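## Task

Finish with the left gripper commanded fully closed on the blue scoop's handle. The handle must sit across the centre of the pads' width, with the pads barely wider apart than the handle and the space between the fingers mostly filled by handle. The pads' centre must lie between the handle's two ends, at any depth. The scoop must be lifted and motionless, touched only by that gripper's fingers or by the other arm above the scoop's base, and the left gripper must be able to hold it alone. The other scoop must stay put, moved less than a generous thumb's width and rotated at most slightly. Apart from this required hold, nothing counts as done if it stays in place only because the robot is holding it.

## Robot and tools

Robot: two arms, left_arm and right_arm, each ending in a parallel gripper. The fingers point along the gripper's +z axis and close along its y axis. The reported end_effector_position is the point between the pads, roughly 1 cm back from the fingertips. Joint limits (rad, base to gripper): waist -2.618 to 3.054, shoulder 0 to 3.142, elbow 0 to 3.142, wrist pitch -1.571 to 1.571, wrist yaw -1.571 to 1.571, wrist roll -2.094 to 2.094. Elbows cannot fully straighten.

Frame: all poses use a single scene frame. The origin is at table-top height, midway between the arms and about 5 to 10 cm in from the near table edge. +z is up, +x points out over the table, and left_arm is on the +y side. The arm names do not match image sides. Printed hand positions can be a little wrong, especially when an arm reaches far.

Row format: every command is a row of 16 numbers, even if only one arm should move. The first 8 are for left_arm: x, y, z (metres), qw, qx, qy, qz (unit quaternion, w first), then opening. The next 8 are the same for right_arm. Position and quaternion form an absolute target pose for that gripper in the scene frame, not an offset. Opening runs from -1 (closed) to +1 (fully open, 0.093 m). To keep an arm still, resend its last reported pose and its intended opening every time. To keep an orientation, repeat your own target quaternion rather than the drifted reported one.

Limits on a target: a call is refused, and nothing is sent, if any target lies more than 0.6 m from that arm's last reported position along any of its gripper's axes. At each control step the command is clipped to within 70 mm and 16 degrees of the measured pose. Damped inverse kinematics then favours position over orientation. Joint friction can leave the gripper up to about 31 mm off, so commands to move less than that may have no effect.

Tools:
- execute_actions {actions, pictures}: actions holds zero or one item. An empty list just returns the state, with pictures. {"rows": [...], "steps": n} runs 12 to 15 control steps of 1/30 s each, default 15. It applies one row per step and repeats the last row if there are fewer rows. {"steps": n} with no rows is a wait of up to 300 steps, counted from the previous result. For an action, the result is read 12 steps before the end. Those 12 steps run while you compose your next reply, and the next action starts only after them. After the final step an arm continues only to its last clipped pose, up to 70 mm further, so check the result and send the remainder. Set pictures true to get images with a non-empty action.
- move {target, speed}: target is one 16-number row of absolute poses as above. Each gripper follows a straight line toward its pose, turning the shorter way. Both paths finish together and take 0.5 to 10 s; the move is cut off at 10 s. speed is 0.002 to 0.5 m/s (default 0.25), and turning is limited to twice that in rad/s. Openings are sent at the start. The path ignores obstacles and the other arm, and a gripper may lag, stray or overshoot the speed. The result adds a move: line giving the ending (done, off_target, moving, held, fault) and any limits that acted, plus each gripper's distance from its pose. limits=paced means the pose was clipped. limits=held means a check blocked some steps, after which the arm may lurch faster.
- wait {seconds}: 0 to 10 s with no new command. It returns a state result with pictures.
- zoom_image {camera, region}: gives a closer look at [x0,y0,x1,y1] pixels, at most 504x504, of the latest image from cam_head_left, cam_head_right, cam_high, cam_low, cam_left_wrist or cam_right_wrist. All images are 504x504.
- finished_scene {scene}: ends and grades the current scene, given by its number. This cannot be undone, so call it only once the hold is stable.

Result lines: left_arm: … | right_arm: … give the poses. A Hand target line shows where the controller is currently driving each gripper. A pose unreachable line means the clearance check altered or blocked commands to the named arm. HELD marks steps where all or part of a row was not sent. FAULT lines report arm stops. MOTOR HOT appears from 75 °C. grip_measured is the gripper motor on the -1..+1 scale. The pads meet near -0.94, and each mm of object width adds about 0.0208. Each gripper has a constant bias of up to ±0.02. Because the fingers are spring-coupled, grip_measured keeps moving toward your command after contact, so it barely shows a touch. A lower command squeezes harder, up to about 50 to 62 N per pad, with less force on parts thinner than about 5 mm. To keep holding, keep sending the same closing value. The last Joint positions value per arm is the finger gap in metres, which is meaningful only while nothing blocks the fingers.

Suggested order: look and zoom to find the blue scoop's handle and the other scoop. Open the chosen gripper and position it above the handle with the fingers pointing down and the closing axis across the handle, centred along it. Descend slowly, close fully to -1, lift gently and pause to confirm it is steady. Keep the free arm clear.

Avoid: knocking anything off the table; disturbing the other scoop; fast contacts or targets far below a surface, which press hard; arms colliding or pressing on each other; the bar and plate behind the bases, which can rise about 3 cm above the table and give no warning. Holding a load heats the motors. At 90 °C an arm stops for 10 s, and at 100 °C it goes limp and drops. Occasional tugs on held parts or pushes on loose objects may occur, so grip firmly.

Each tool is called after "Emit:" by a JSON object that holds its "name" and its "arguments".

## Session

I'll start by looking at the current state.

Emit:
{"name": "execute_actions", "arguments": {"actions": []}}

Scene clock: 0.00 s of 4200.00 s.
left_arm: end_effector_position=(+0.3377, +0.5092, +0.3743) grip_measured=+1.000 end_effector_quat_wxyz=(+0.446, -0.398, +0.612, +0.518) | right_arm: end_effector_position=(+0.2217, -0.4549, +0.3039) grip_measured=+0.980 end_effector_quat_wxyz=(+0.204, +0.744, +0.379, +0.511)
Joint positions: left_arm=[ 0.161  1.457  1.331 -0.116 -1.179  0.039  0.093] | right_arm=[-1.165  1.086  1.182 -1.059 -1.094  1.348  0.092]
Joint velocities: left_arm=[ 0.002 -0.007  0.017 -0.051  0.066 -0.022  0.   ] | right_arm=[ 0.012 -0.017 -0.007 -0.022  0.037  0.007 -0.   ]
Motor temperatures (°C, as the motors report them): left_arm=[29 28 26 25 28 27] | right_arm=[28 28 28 26 29 27]
Hand target (left_arm): +0.338, +0.509, +0.374; +0.446, -0.398, +0.612, +0.518
Hand target (right_arm): +0.222, -0.455, +0.304; +0.204, +0.744, +0.379, +0.511

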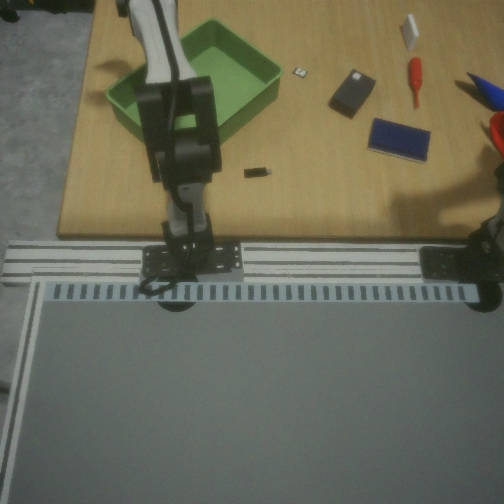

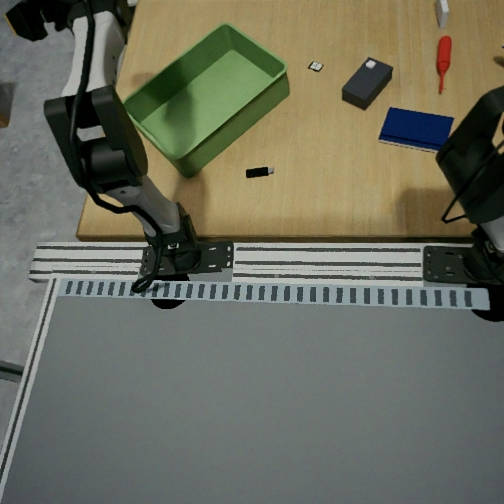

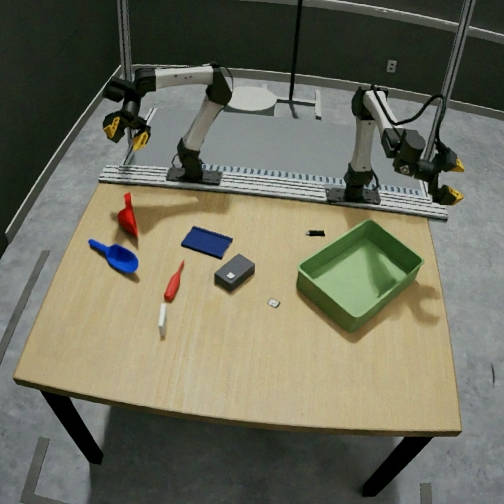

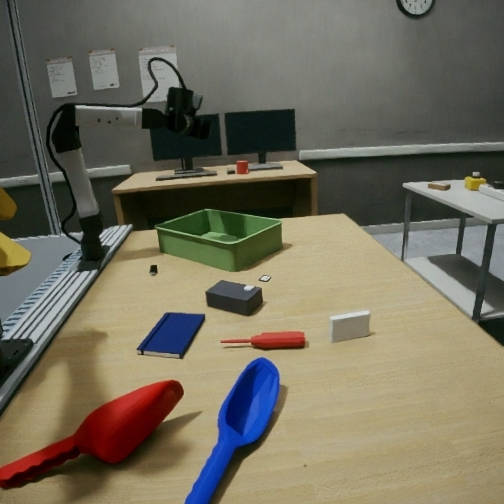

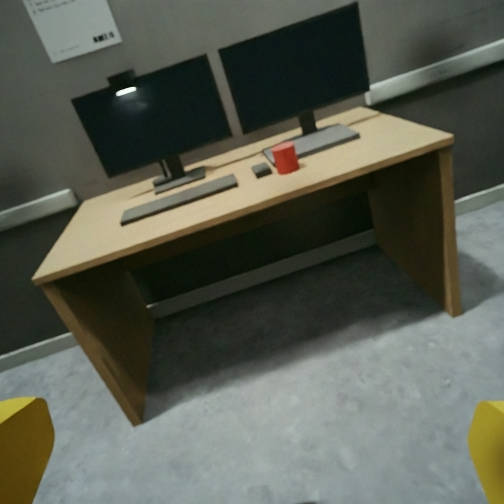

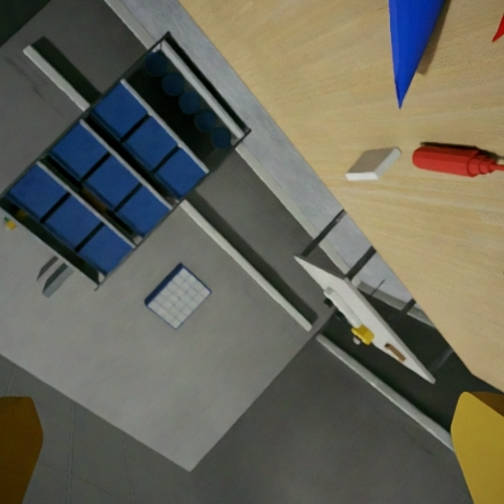

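Emit:
{"name": "zoom_image", "arguments": {"camera": "cam_high", "region": [70, 170, 200, 300]}}

Emit:
{"name": "zoom_image", "arguments": {"camera": "cam_low", "region": [0, 330, 320, 504]}}

Emit:
{"name": "zoom_image", "arguments": {"camera": "cam_head_left", "region": [380, 0, 504, 200]}}

Region (70, 170, 200, 300) of cam_high's 504x504 image, scaled by 3.877, with more detail than that image has.

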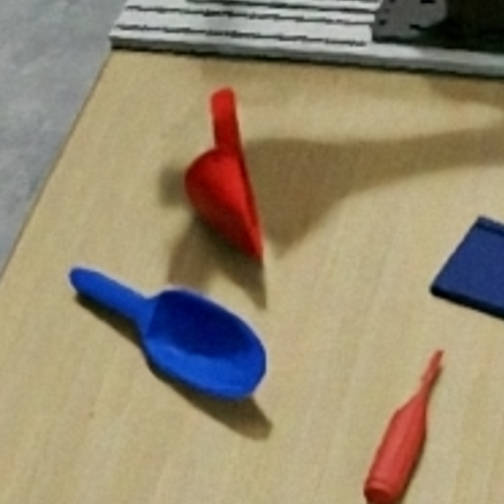

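Region (0, 330, 320, 504) of cam_low's 504x504 image, scaled by 1.575, with more detail than that image has; it fills the top 274 rows of this view, and the rest is white.

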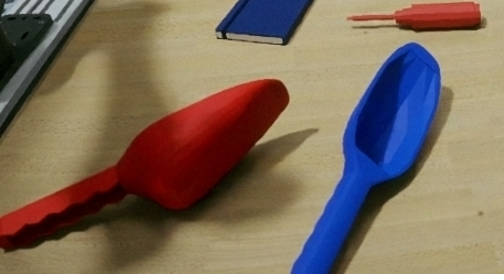

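Region (380, 0, 504, 200) of cam_head_left's 504x504 image, scaled by 2.520, with more detail than that image has; it fills the left 312 columns of this view, and the rest is white.

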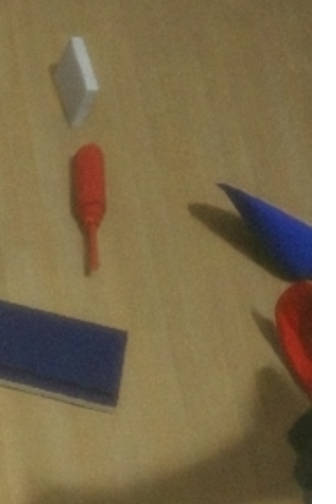

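Emit:
{"name": "move", "arguments": {"target": [0.25, 0.22, 0.20, 0, -0.383, 0.924, 0, 1, 0.36, -0.50, 0.16, 0, 0.843, 0.537, 0, 1], "speed": 0.3}}

Scene clock: 17.67 s of 4200.00 s.
left_arm: end_effector_position=(+0.2586, +0.2217, +0.2089) grip_measured=+1.000 end_effector_quat_wxyz=(+0.032, -0.380, +0.924, -0.013) | right_arm: end_effector_position=(+0.3591, -0.5044, +0.1650) grip_measured=+0.980 end_effector_quat_wxyz=(+0.015, +0.843, +0.538, +0.007)
Joint positions: left_arm=[-0.276  1.468  1.544 -1.557  0.011 -0.972  0.093] | right_arm=[-0.474  2.117  2.178 -1.563  0.018  1.488  0.092]
Joint velocities: left_arm=[ 0.007 -0.002 -0.017 -0.007  0.051  0.066  0.   ] | right_arm=[-0.002  0.007  0.007  0.007 -0.007  0.022 -0.   ]
Motor temperatures (°C, as the motors report them): left_arm=[29 30 29 29 28 27] | right_arm=[28 29 32 28 30 27]
Hand target (left_arm): +0.253, +0.220, +0.200; +0.010, -0.380, +0.925, -0.002
Hand target (right_arm): +0.359, -0.502, +0.164; +0.010, +0.843, +0.537, +0.000
Off the commanded pose (left_arm): 0.012 m, 4 deg.
Off the commanded pose (right_arm): 0.007 m, 2 deg.
joint sent to its limit (left arm) — the command would take joint 4 (wrist pitch) past its lower limit, so that joint was sent only as far as its limit.
joint sent to its limit (right arm) — the command would take joint 4 (wrist pitch) past its lower limit, so that joint was sent only as far as its limit.
Kept back: nothing.
After step 90, 11.40 s passed at rest.
move: off_target (left_arm)

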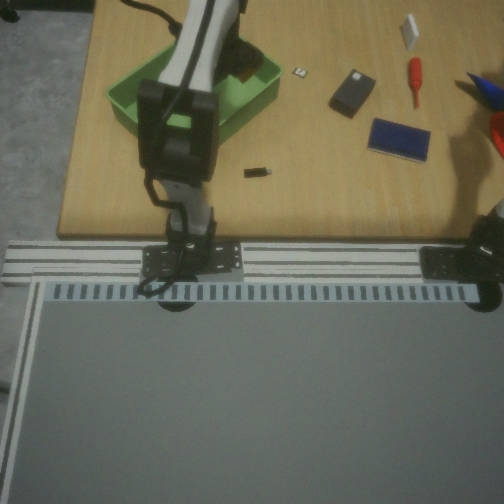

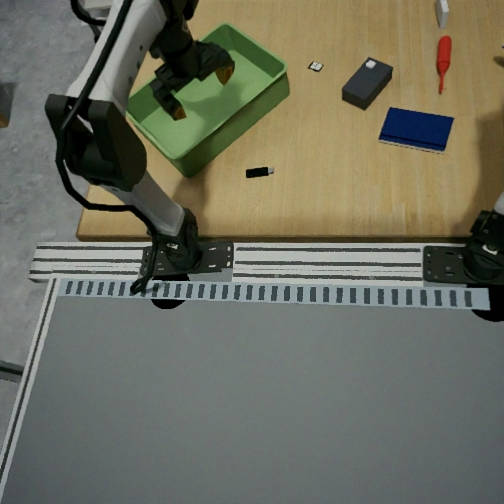

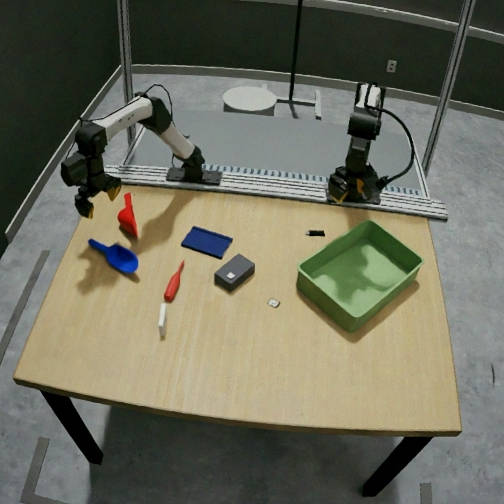

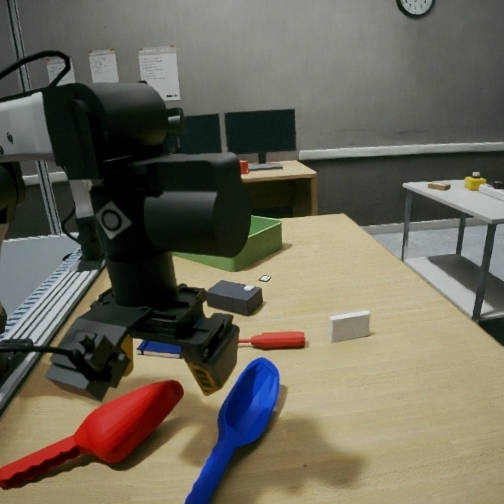

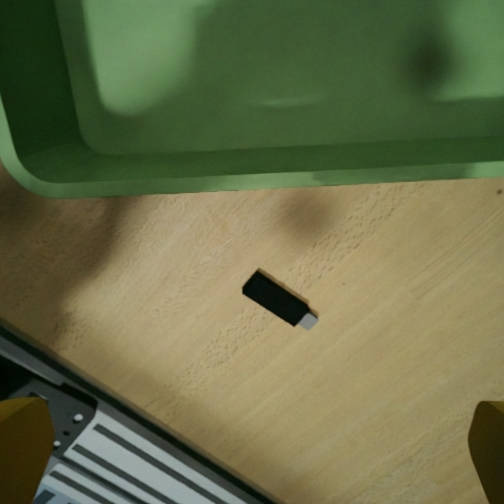

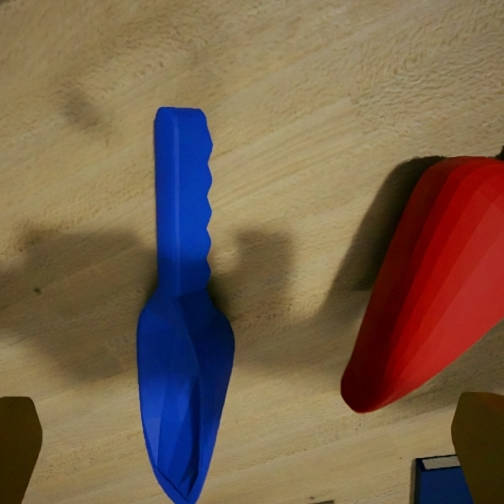

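Emit:
{"name": "zoom_image", "arguments": {"camera": "cam_right_wrist", "region": [80, 90, 300, 340]}}

Emit:
{"name": "zoom_image", "arguments": {"camera": "cam_low", "region": [150, 340, 314, 504]}}

Emit:
{"name": "zoom_image", "arguments": {"camera": "cam_low", "region": [0, 370, 134, 504]}}

Region (80, 90, 300, 340) of cam_right_wrist's 504x504 image, scaled by 2.016, with more detail than that image has; it fills the left 444 columns of this view, and the rest is white.

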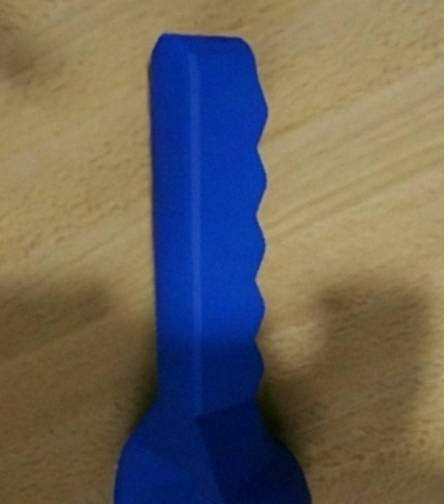

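Region (150, 340, 314, 504) of cam_low's 504x504 image, scaled by 3.073, with more detail than that image has.

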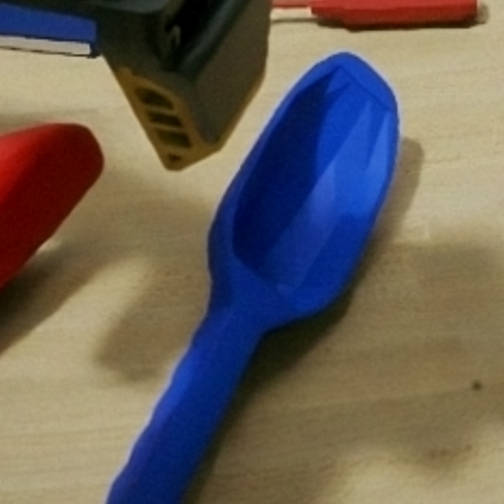

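Region (0, 370, 134, 504) of cam_low's 504x504 image, scaled by 3.761, with more detail than that image has.

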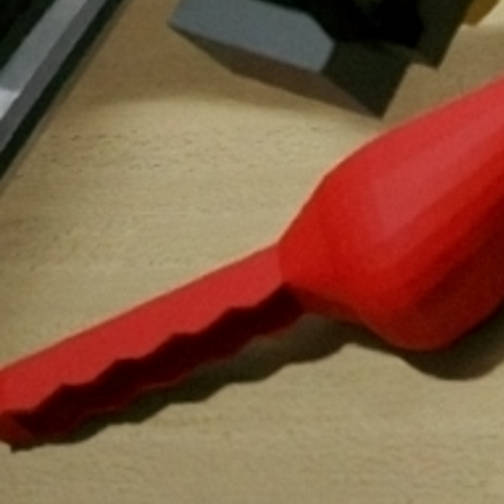

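Emit:
{"name": "move", "arguments": {"target": [0.2586, 0.2217, 0.2089, 0.032, -0.380, 0.924, -0.013, 1, 0.374, -0.564, 0.08, 0, 0.843, 0.537, 0, 0.4], "speed": 0.2}}

Scene clock: 35.20 s of 4200.00 s.
left_arm: end_effector_position=(+0.2586, +0.2215, +0.2089) grip_measured=+1.000 end_effector_quat_wxyz=(+0.032, -0.380, +0.924, -0.013) | right_arm: end_effector_position=(+0.3720, -0.5614, +0.0789) grip_measured=+0.403 end_effector_quat_wxyz=(-0.006, +0.845, +0.534, -0.006)
Joint positions: left_arm=[-0.276  1.468  1.544 -1.557  0.012 -0.972  0.093] | right_arm=[-0.571  2.341  2.211 -1.42   0.019  1.401  0.065]
Joint velocities: left_arm=[-0.012 -0.007  0.002 -0.007 -0.007 -0.007  0.   ] | right_arm=[ 0.012 -0.022 -0.007  0.051 -0.007  0.037  0.001]
Motor temperatures (°C, as the motors report them): left_arm=[29 30 30 27 28 27] | right_arm=[28 37 35 27 29 27]
Hand target (left_arm): +0.259, +0.222, +0.209; +0.032, -0.380, +0.924, -0.013
Hand target (right_arm): +0.376, -0.564, +0.081; +0.000, +0.843, +0.538, -0.001
Off the commanded pose (left_arm): 0.000 m, 0 deg.
Off the commanded pose (right_arm): 0.003 m, 1 deg.
Kept back: nothing.
After step 90, 13.43 s passed at rest.
move: done

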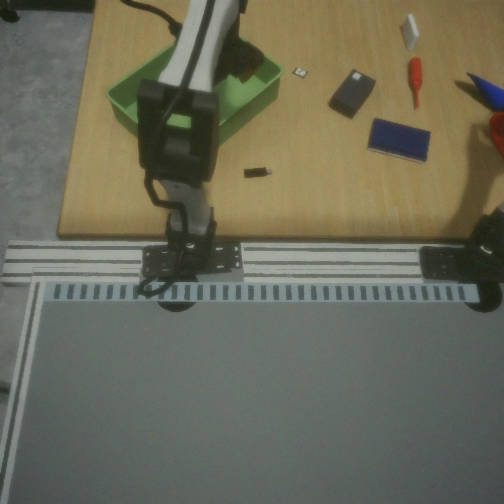

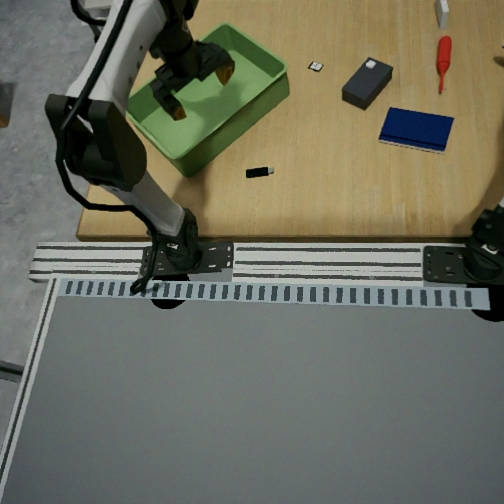

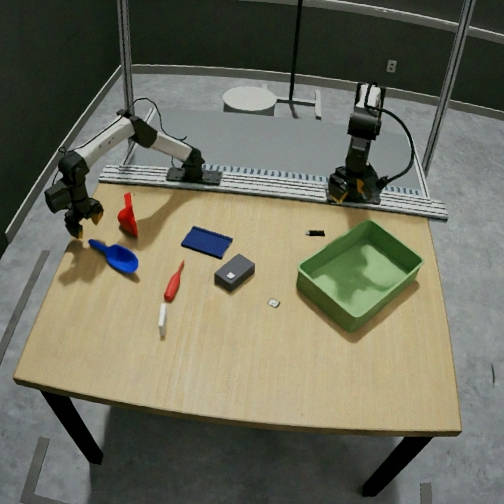

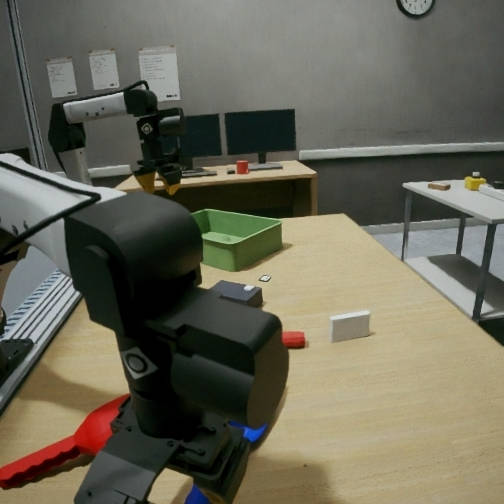

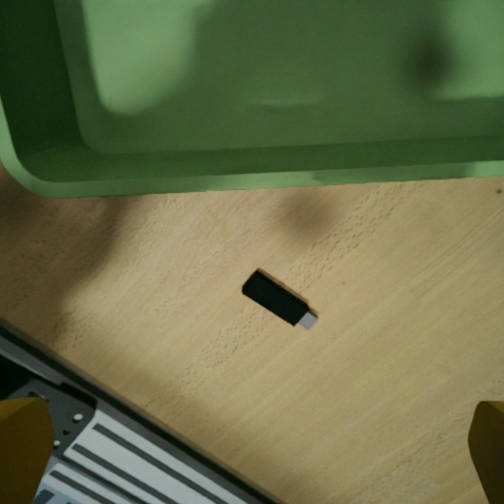

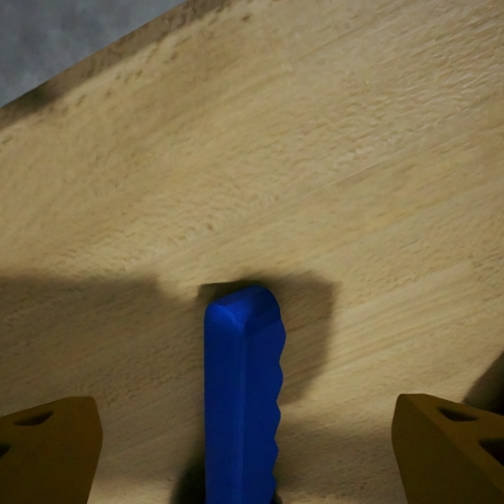

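Emit:
{"name": "zoom_image", "arguments": {"camera": "cam_right_wrist", "region": [130, 254, 380, 504]}}

Region (130, 254, 380, 504) of cam_right_wrist's 504x504 image, scaled by 2.016, with more detail than that image has.

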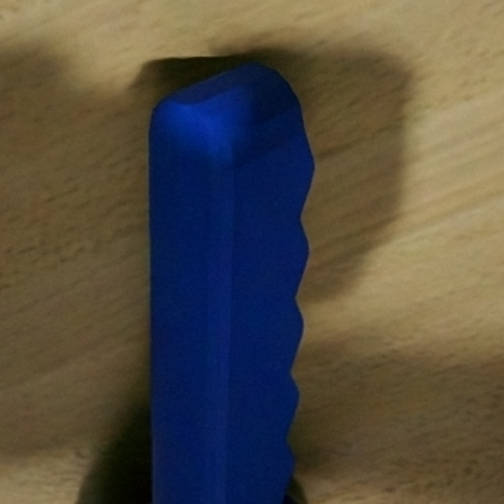

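Emit:
{"name": "zoom_image", "arguments": {"camera": "cam_right_wrist", "region": [0, 370, 504, 504]}}

Emit:
{"name": "zoom_image", "arguments": {"camera": "cam_low", "region": [100, 90, 220, 210]}}

Emit:
{"name": "zoom_image", "arguments": {"camera": "cam_high", "region": [40, 160, 160, 280]}}

Region (0, 370, 504, 504) of cam_right_wrist's 504x504 image, scaled by 1.000; it fills the top 134 rows of this view, and the rest is white.

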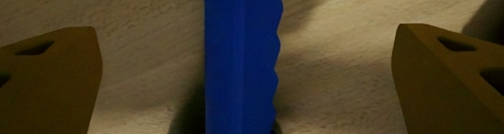

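Region (100, 90, 220, 210) of cam_low's 504x504 image, scaled by 4.200, with more detail than that image has.

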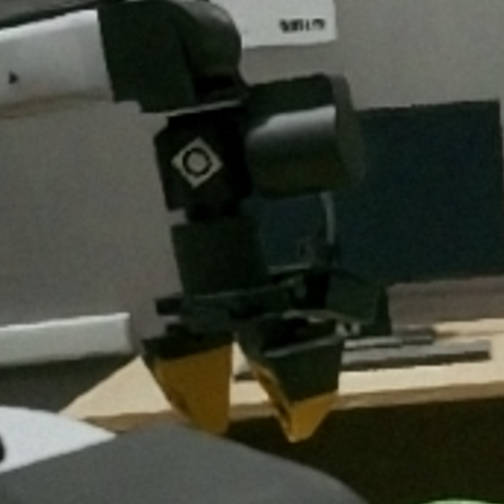

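Region (40, 160, 160, 280) of cam_high's 504x504 image, scaled by 4.200, with more detail than that image has.

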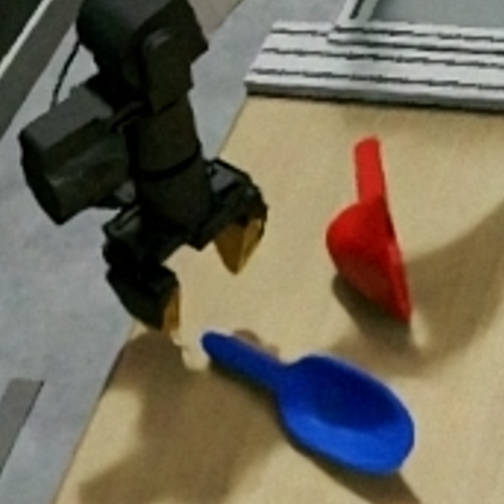

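Emit:
{"name": "move", "arguments": {"target": [0.2586, 0.2217, 0.2089, 0.032, -0.380, 0.924, -0.013, 1, 0.383, -0.543, 0.022, 0, 0.843, 0.537, 0, 0.4], "speed": 0.08}}

Scene clock: 41.50 s of 4200.00 s.
left_arm: end_effector_position=(+0.2586, +0.2215, +0.2089) grip_measured=+1.000 end_effector_quat_wxyz=(+0.032, -0.380, +0.924, -0.013) | right_arm: end_effector_position=(+0.3856, -0.5515, +0.0274) grip_measured=+0.403 end_effector_quat_wxyz=(+0.009, +0.844, +0.537, +0.001)
Joint positions: left_arm=[-0.276  1.468  1.544 -1.557  0.012 -0.972  0.093] | right_arm=[-0.538  2.337  1.997 -1.178  0.019  1.427  0.065]
Joint velocities: left_arm=[ 0.032 -0.002  0.017 -0.022  0.007  0.037  0.   ] | right_arm=[ 0.002  0.007  0.012  0.022  0.095 -0.037 -0.   ]
Motor temperatures (°C, as the motors report them): left_arm=[29 30 30 27 28 27] | right_arm=[28 41 36 27 29 27]
Hand target (left_arm): +0.259, +0.222, +0.209; +0.032, -0.380, +0.924, -0.013
Hand target (right_arm): +0.384, -0.544, +0.022; -0.000, +0.844, +0.537, +0.000
Off the commanded pose (left_arm): 0.000 m, 0 deg.
Off the commanded pose (right_arm): 0.010 m, 1 deg.
Kept back: nothing.
After step 90, 2.03 s passed at rest.
move: done

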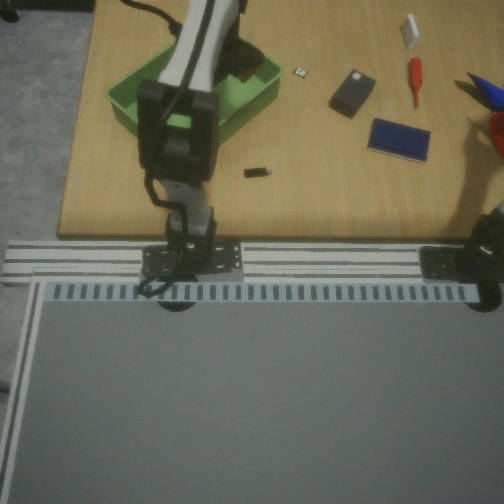

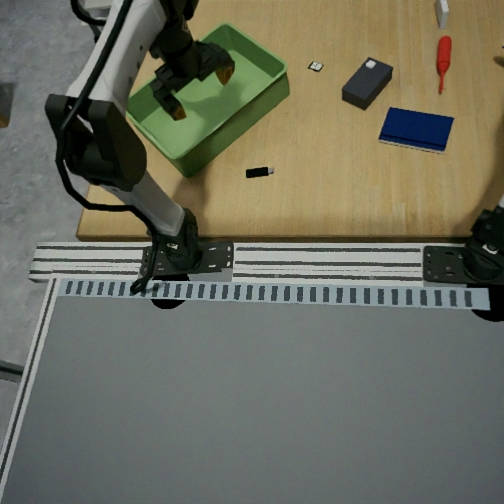

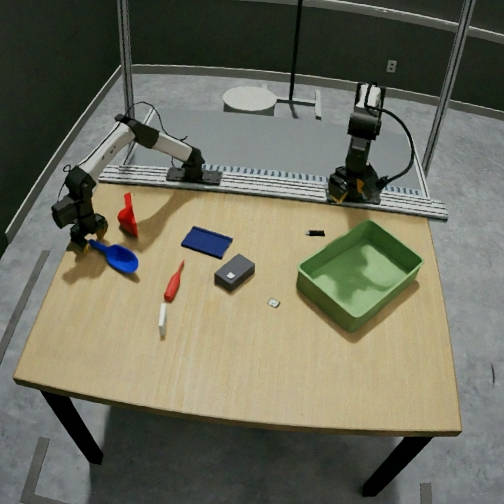

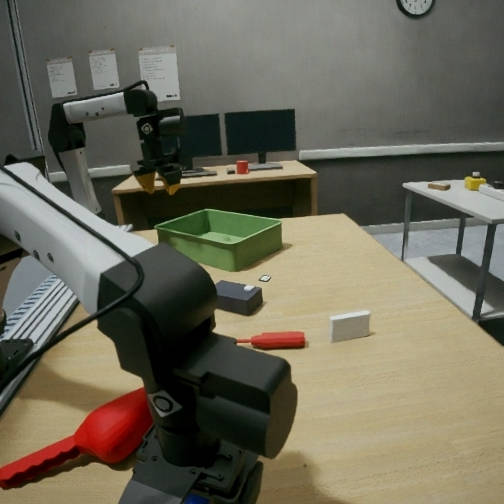

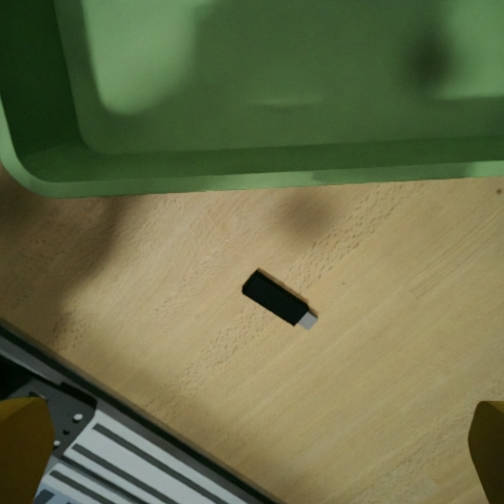

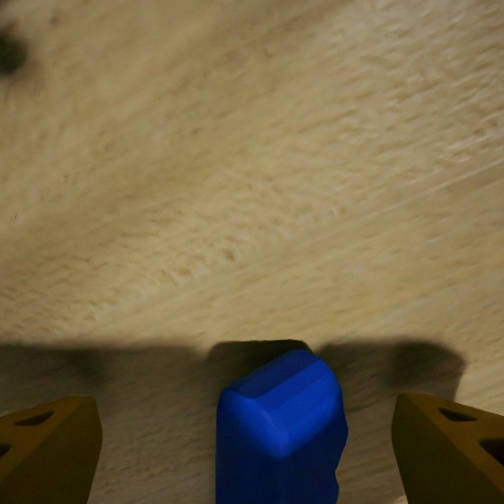

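Emit:
{"name": "move", "arguments": {"target": [0.2586, 0.2217, 0.2089, 0.032, -0.380, 0.924, -0.013, 1, 0.379, -0.533, 0.014, 0, 0.843, 0.537, 0, 0.4], "speed": 0.05}}

Scene clock: 42.90 s of 4200.00 s.
left_arm: end_effector_position=(+0.2586, +0.2215, +0.2089) grip_measured=+1.000 end_effector_quat_wxyz=(+0.032, -0.380, +0.924, -0.013) | right_arm: end_effector_position=(+0.3812, -0.5430, +0.0208) grip_measured=+0.403 end_effector_quat_wxyz=(+0.011, +0.844, +0.536, +0.000)
Joint positions: left_arm=[-0.276  1.468  1.544 -1.557  0.012 -0.972  0.093] | right_arm=[-0.527  2.301  1.908 -1.122  0.023  1.439  0.065]
Joint velocities: left_arm=[-0.022 -0.012  0.002 -0.022  0.022  0.037  0.   ] | right_arm=[ 0.007  0.012  0.012  0.022  0.022 -0.066  0.   ]
Motor temperatures (°C, as the motors report them): left_arm=[29 30 30 27 28 27] | right_arm=[28 42 36 27 29 27]
Hand target (left_arm): +0.259, +0.222, +0.209; +0.032, -0.380, +0.924, -0.013
Hand target (right_arm): +0.379, -0.533, +0.014; +0.000, +0.843, +0.537, -0.000
Off the commanded pose (left_arm): 0.000 m, 0 deg.
Off the commanded pose (right_arm): 0.012 m, 1 deg.
Kept back: nothing.
move: off_target (right_arm)

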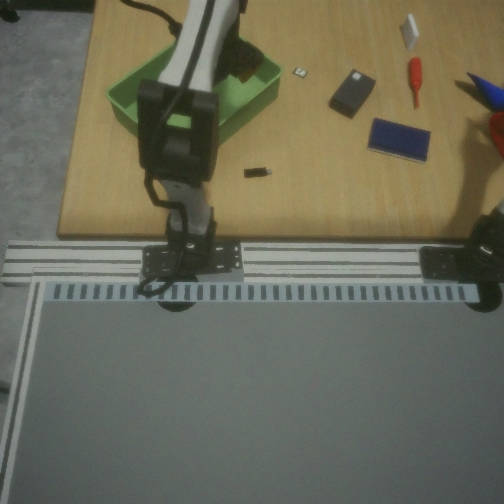

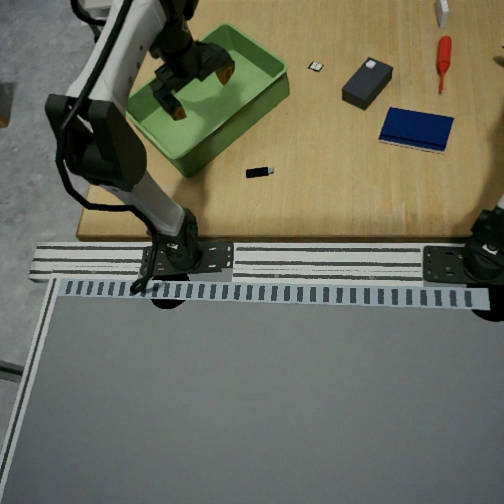

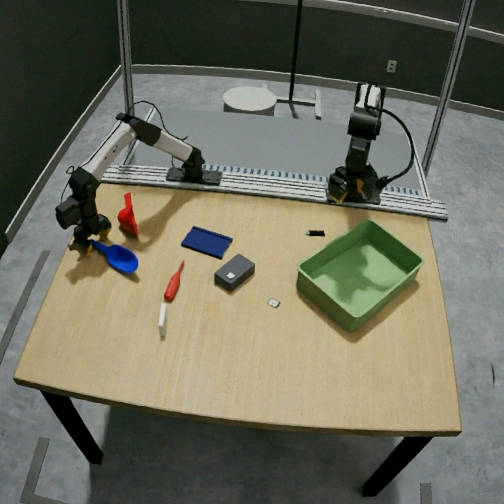

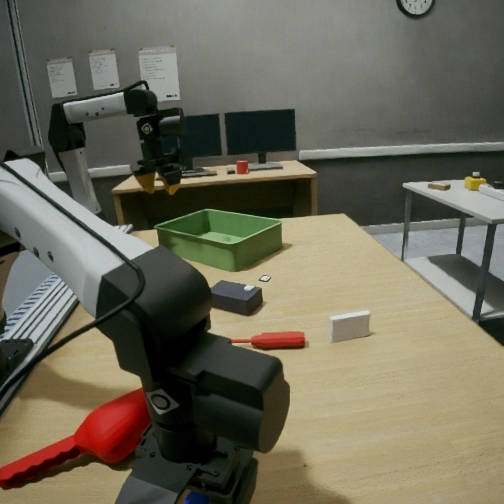

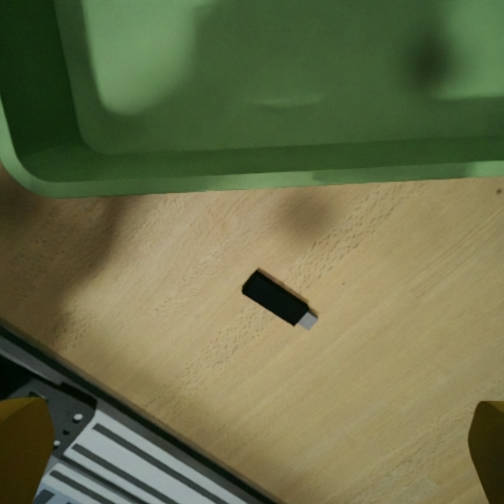

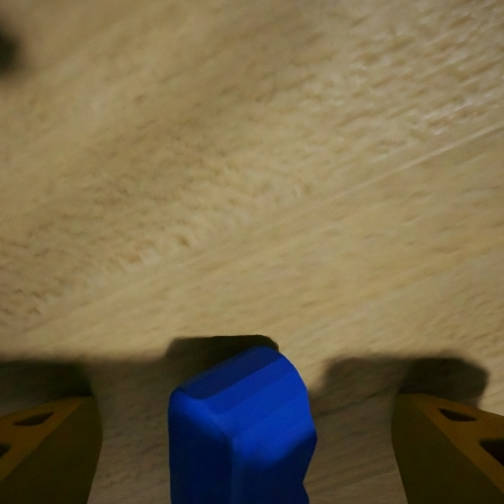

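Emit:
{"name": "execute_actions", "arguments": {"actions": [{"rows": [[0.2586, 0.2217, 0.2089, 0.032, -0.380, 0.924, -0.013, 1, 0.379, -0.532, 0.012, 0, 0.843, 0.537, 0, 0.35],[0.2586, 0.2217, 0.2089, 0.032, -0.380, 0.924, -0.013, 1, 0.379, -0.532, 0.011, 0, 0.843, 0.537, 0, 0.3],[0.2586, 0.2217, 0.2089, 0.032, -0.380, 0.924, -0.013, 1, 0.379, -0.532, 0.010, 0, 0.843, 0.537, 0, 0.25],[0.2586, 0.2217, 0.2089, 0.032, -0.380, 0.924, -0.013, 1, 0.379, -0.532, 0.009, 0, 0.843, 0.537, 0, 0.2],[0.2586, 0.2217, 0.2089, 0.032, -0.380, 0.924, -0.013, 1, 0.379, -0.532, 0.009, 0, 0.843, 0.537, 0, 0.15],[0.2586, 0.2217, 0.2089, 0.032, -0.380, 0.924, -0.013, 1, 0.379, -0.532, 0.009, 0, 0.843, 0.537, 0, 0.1],[0.2586, 0.2217, 0.2089, 0.032, -0.380, 0.924, -0.013, 1, 0.379, -0.532, 0.009, 0, 0.843, 0.537, 0, 0.05],[0.2586, 0.2217, 0.2089, 0.032, -0.380, 0.924, -0.013, 1, 0.379, -0.532, 0.009, 0, 0.843, 0.537, 0, 0.0],[0.2586, 0.2217, 0.2089, 0.032, -0.380, 0.924, -0.013, 1, 0.379, -0.532, 0.009, 0, 0.843, 0.537, 0, -0.05],[0.2586, 0.2217, 0.2089, 0.032, -0.380, 0.924, -0.013, 1, 0.379, -0.532, 0.009, 0, 0.843, 0.537, 0, -0.1],[0.2586, 0.2217, 0.2089, 0.032, -0.380, 0.924, -0.013, 1, 0.379, -0.532, 0.009, 0, 0.843, 0.537, 0, -0.15],[0.2586, 0.2217, 0.2089, 0.032, -0.380, 0.924, -0.013, 1, 0.379, -0.532, 0.009, 0, 0.843, 0.537, 0, -0.2]], "steps": 15}]}}

Emit:
{"name": "move", "arguments": {"target": [0.2586, 0.2217, 0.2089, 0.032, -0.380, 0.924, -0.013, 1, 0.379, -0.532, 0.009, 0, 0.843, 0.537, 0, -1], "speed": 0.05}}

Scene clock: 44.57 s of 4200.00 s.
left_arm: end_effector_position=(+0.2586, +0.2215, +0.2089) grip_measured=+1.000 end_effector_quat_wxyz=(+0.032, -0.380, +0.924, -0.013) | right_arm: end_effector_position=(+0.3805, -0.5426, +0.0204) grip_measured=+0.274 end_effector_quat_wxyz=(+0.010, +0.844, +0.536, +0.000)
Joint positions: left_arm=[-0.276  1.468  1.544 -1.557  0.012 -0.972  0.093] | right_arm=[-0.527  2.299  1.902 -1.119  0.023  1.44   0.058]
Joint velocities: left_arm=[-0.027 -0.002  0.007 -0.066 -0.007 -0.022  0.   ] | right_arm=[-0.007 -0.056 -0.12  -0.037  0.007 -0.051 -0.044]
Motor temperatures (°C, as the motors report them): left_arm=[29 30 30 27 28 27] | right_arm=[28 43 36 27 29 27]
Steps of this call (steps 1 to 47: nothing new was sent; steps 48 to 50: the first 3 steps of this action). Readings (end_effector_position):
48: left_arm (+0.2586, +0.2215, +0.2089) | right_arm (+0.3813, -0.5431, +0.0208)
49: left_arm (+0.2586, +0.2215, +0.2089) | right_arm (+0.3810, -0.5429, +0.0206)
50: the state above

Scene clock: 45.80 s of 4200.00 s.
left_arm: end_effector_position=(+0.2586, +0.2215, +0.2089) grip_measured=+1.000 end_effector_quat_wxyz=(+0.032, -0.380, +0.924, -0.013) | right_arm: end_effector_position=(+0.3800, -0.5424, +0.0206) grip_measured=-0.635 end_effector_quat_wxyz=(+0.012, +0.845, +0.535, +0.000)
Joint positions: left_arm=[-0.276  1.468  1.544 -1.557  0.012 -0.972  0.093] | right_arm=[-0.527  2.294  1.894 -1.114  0.023  1.442  0.015]
Joint velocities: left_arm=[ 0.017 -0.012 -0.002  0.007 -0.022 -0.007  0.   ] | right_arm=[-0.002  0.002 -0.007  0.007 -0.066 -0.066 -0.001]
Motor temperatures (°C, as the motors report them): left_arm=[29 30 30 27 28 27] | right_arm=[28 43 35 27 29 27]
Hand target (left_arm): +0.259, +0.222, +0.209; +0.032, -0.380, +0.924, -0.013
Hand target (right_arm): +0.379, -0.532, +0.009; -0.000, +0.843, +0.537, -0.000
Off your previous action's commanded pose (left_arm): 0.000 m, 0 deg at its last step (step 12 of this call).
Off your previous action's commanded pose (right_arm): 0.015 m, 1 deg at its last step (step 12 of this call).
Off the commanded pose (left_arm): 0.000 m, 0 deg.
Off the commanded pose (right_arm): 0.016 m, 1 deg.
Kept back: nothing.
move: off_target (right_arm)

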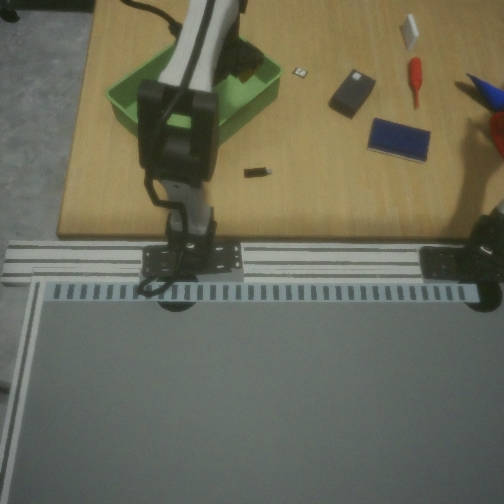

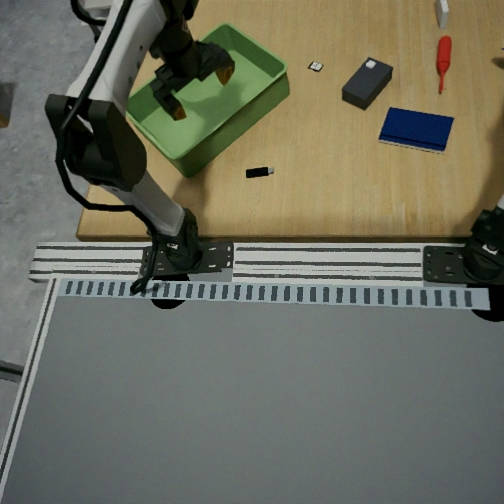

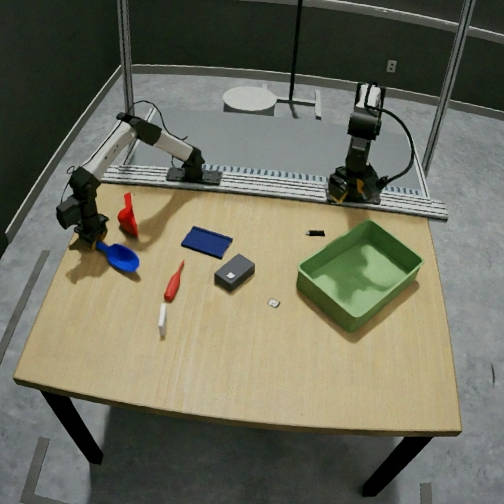

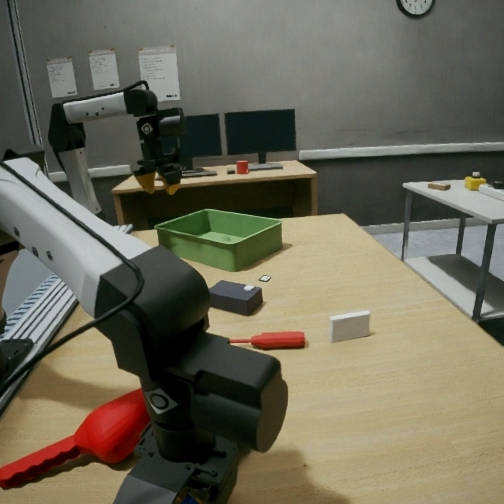

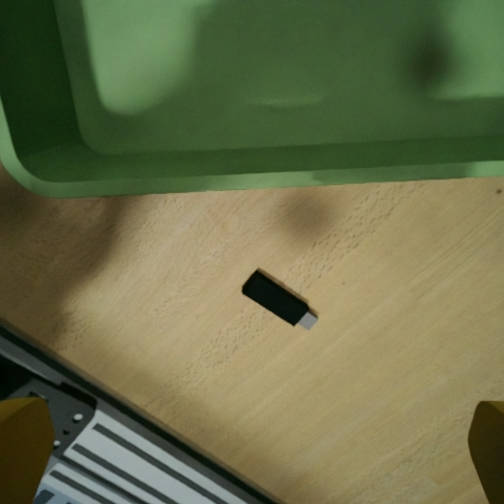

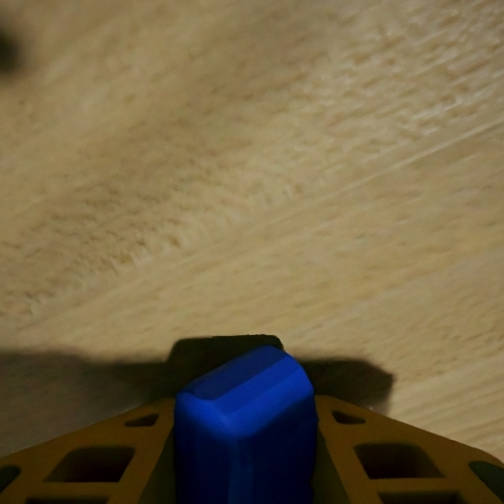

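Emit:
{"name": "move", "arguments": {"target": [0.2586, 0.2217, 0.2089, 0.032, -0.380, 0.924, -0.013, 1, 0.375, -0.538, 0.12, 0, 0.843, 0.537, 0, -1], "speed": 0.15}}

Scene clock: 47.57 s of 4200.00 s.
left_arm: end_effector_position=(+0.2586, +0.2215, +0.2089) grip_measured=+1.000 end_effector_quat_wxyz=(+0.032, -0.380, +0.924, -0.013) | right_arm: end_effector_position=(+0.3735, -0.5399, +0.1211) grip_measured=-0.635 end_effector_quat_wxyz=(+0.010, +0.845, +0.535, -0.000)
Joint positions: left_arm=[-0.276  1.468  1.544 -1.557  0.012 -0.972  0.093] | right_arm=[-0.527  2.259  2.236 -1.493  0.023  1.442  0.015]
Joint velocities: left_arm=[-0.007 -0.002 -0.007 -0.037 -0.051 -0.037  0.   ] | right_arm=[ 0.002  0.002 -0.017 -0.095 -0.022 -0.051  0.001]
Motor temperatures (°C, as the motors report them): left_arm=[29 30 31 27 28 27] | right_arm=[28 44 36 27 29 27]
Hand target (left_arm): +0.259, +0.222, +0.209; +0.032, -0.380, +0.924, -0.013
Hand target (right_arm): +0.373, -0.537, +0.120; +0.000, +0.843, +0.537, +0.000
Off the commanded pose (left_arm): 0.000 m, 0 deg.
Off the commanded pose (right_arm): 0.003 m, 1 deg.
Kept back: nothing.
move: done

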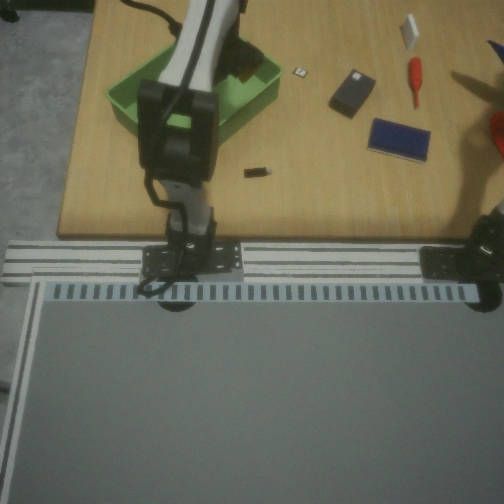

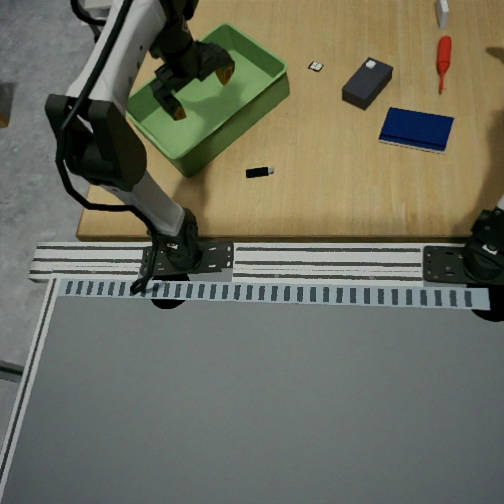

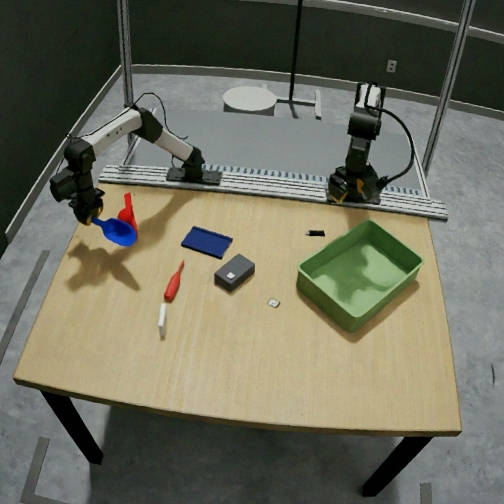

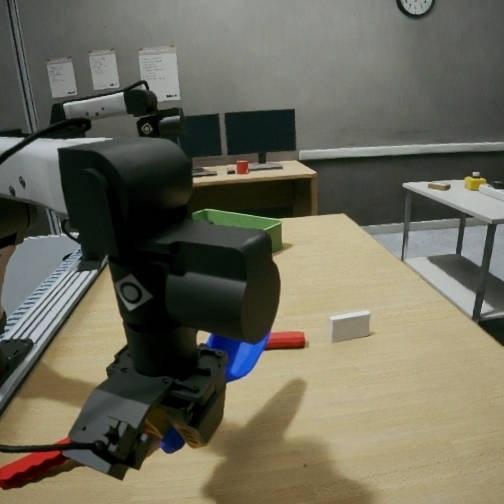

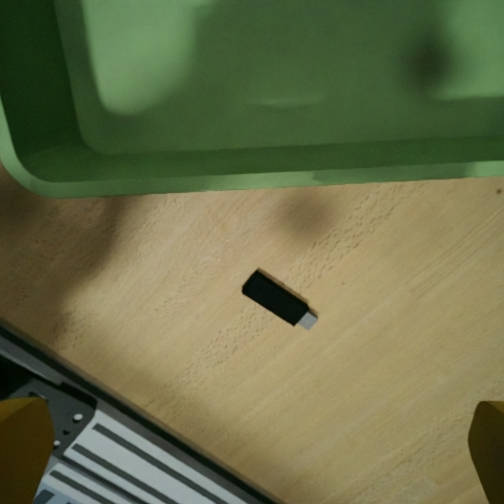

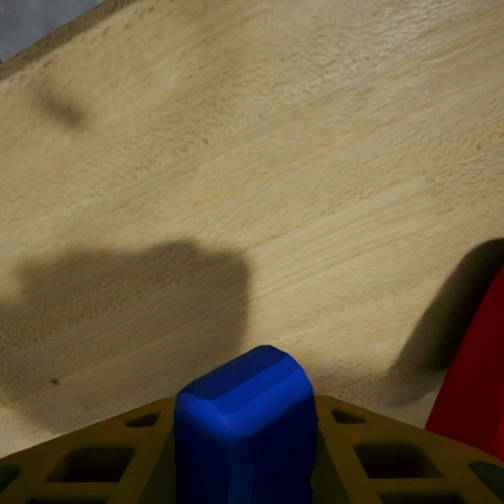

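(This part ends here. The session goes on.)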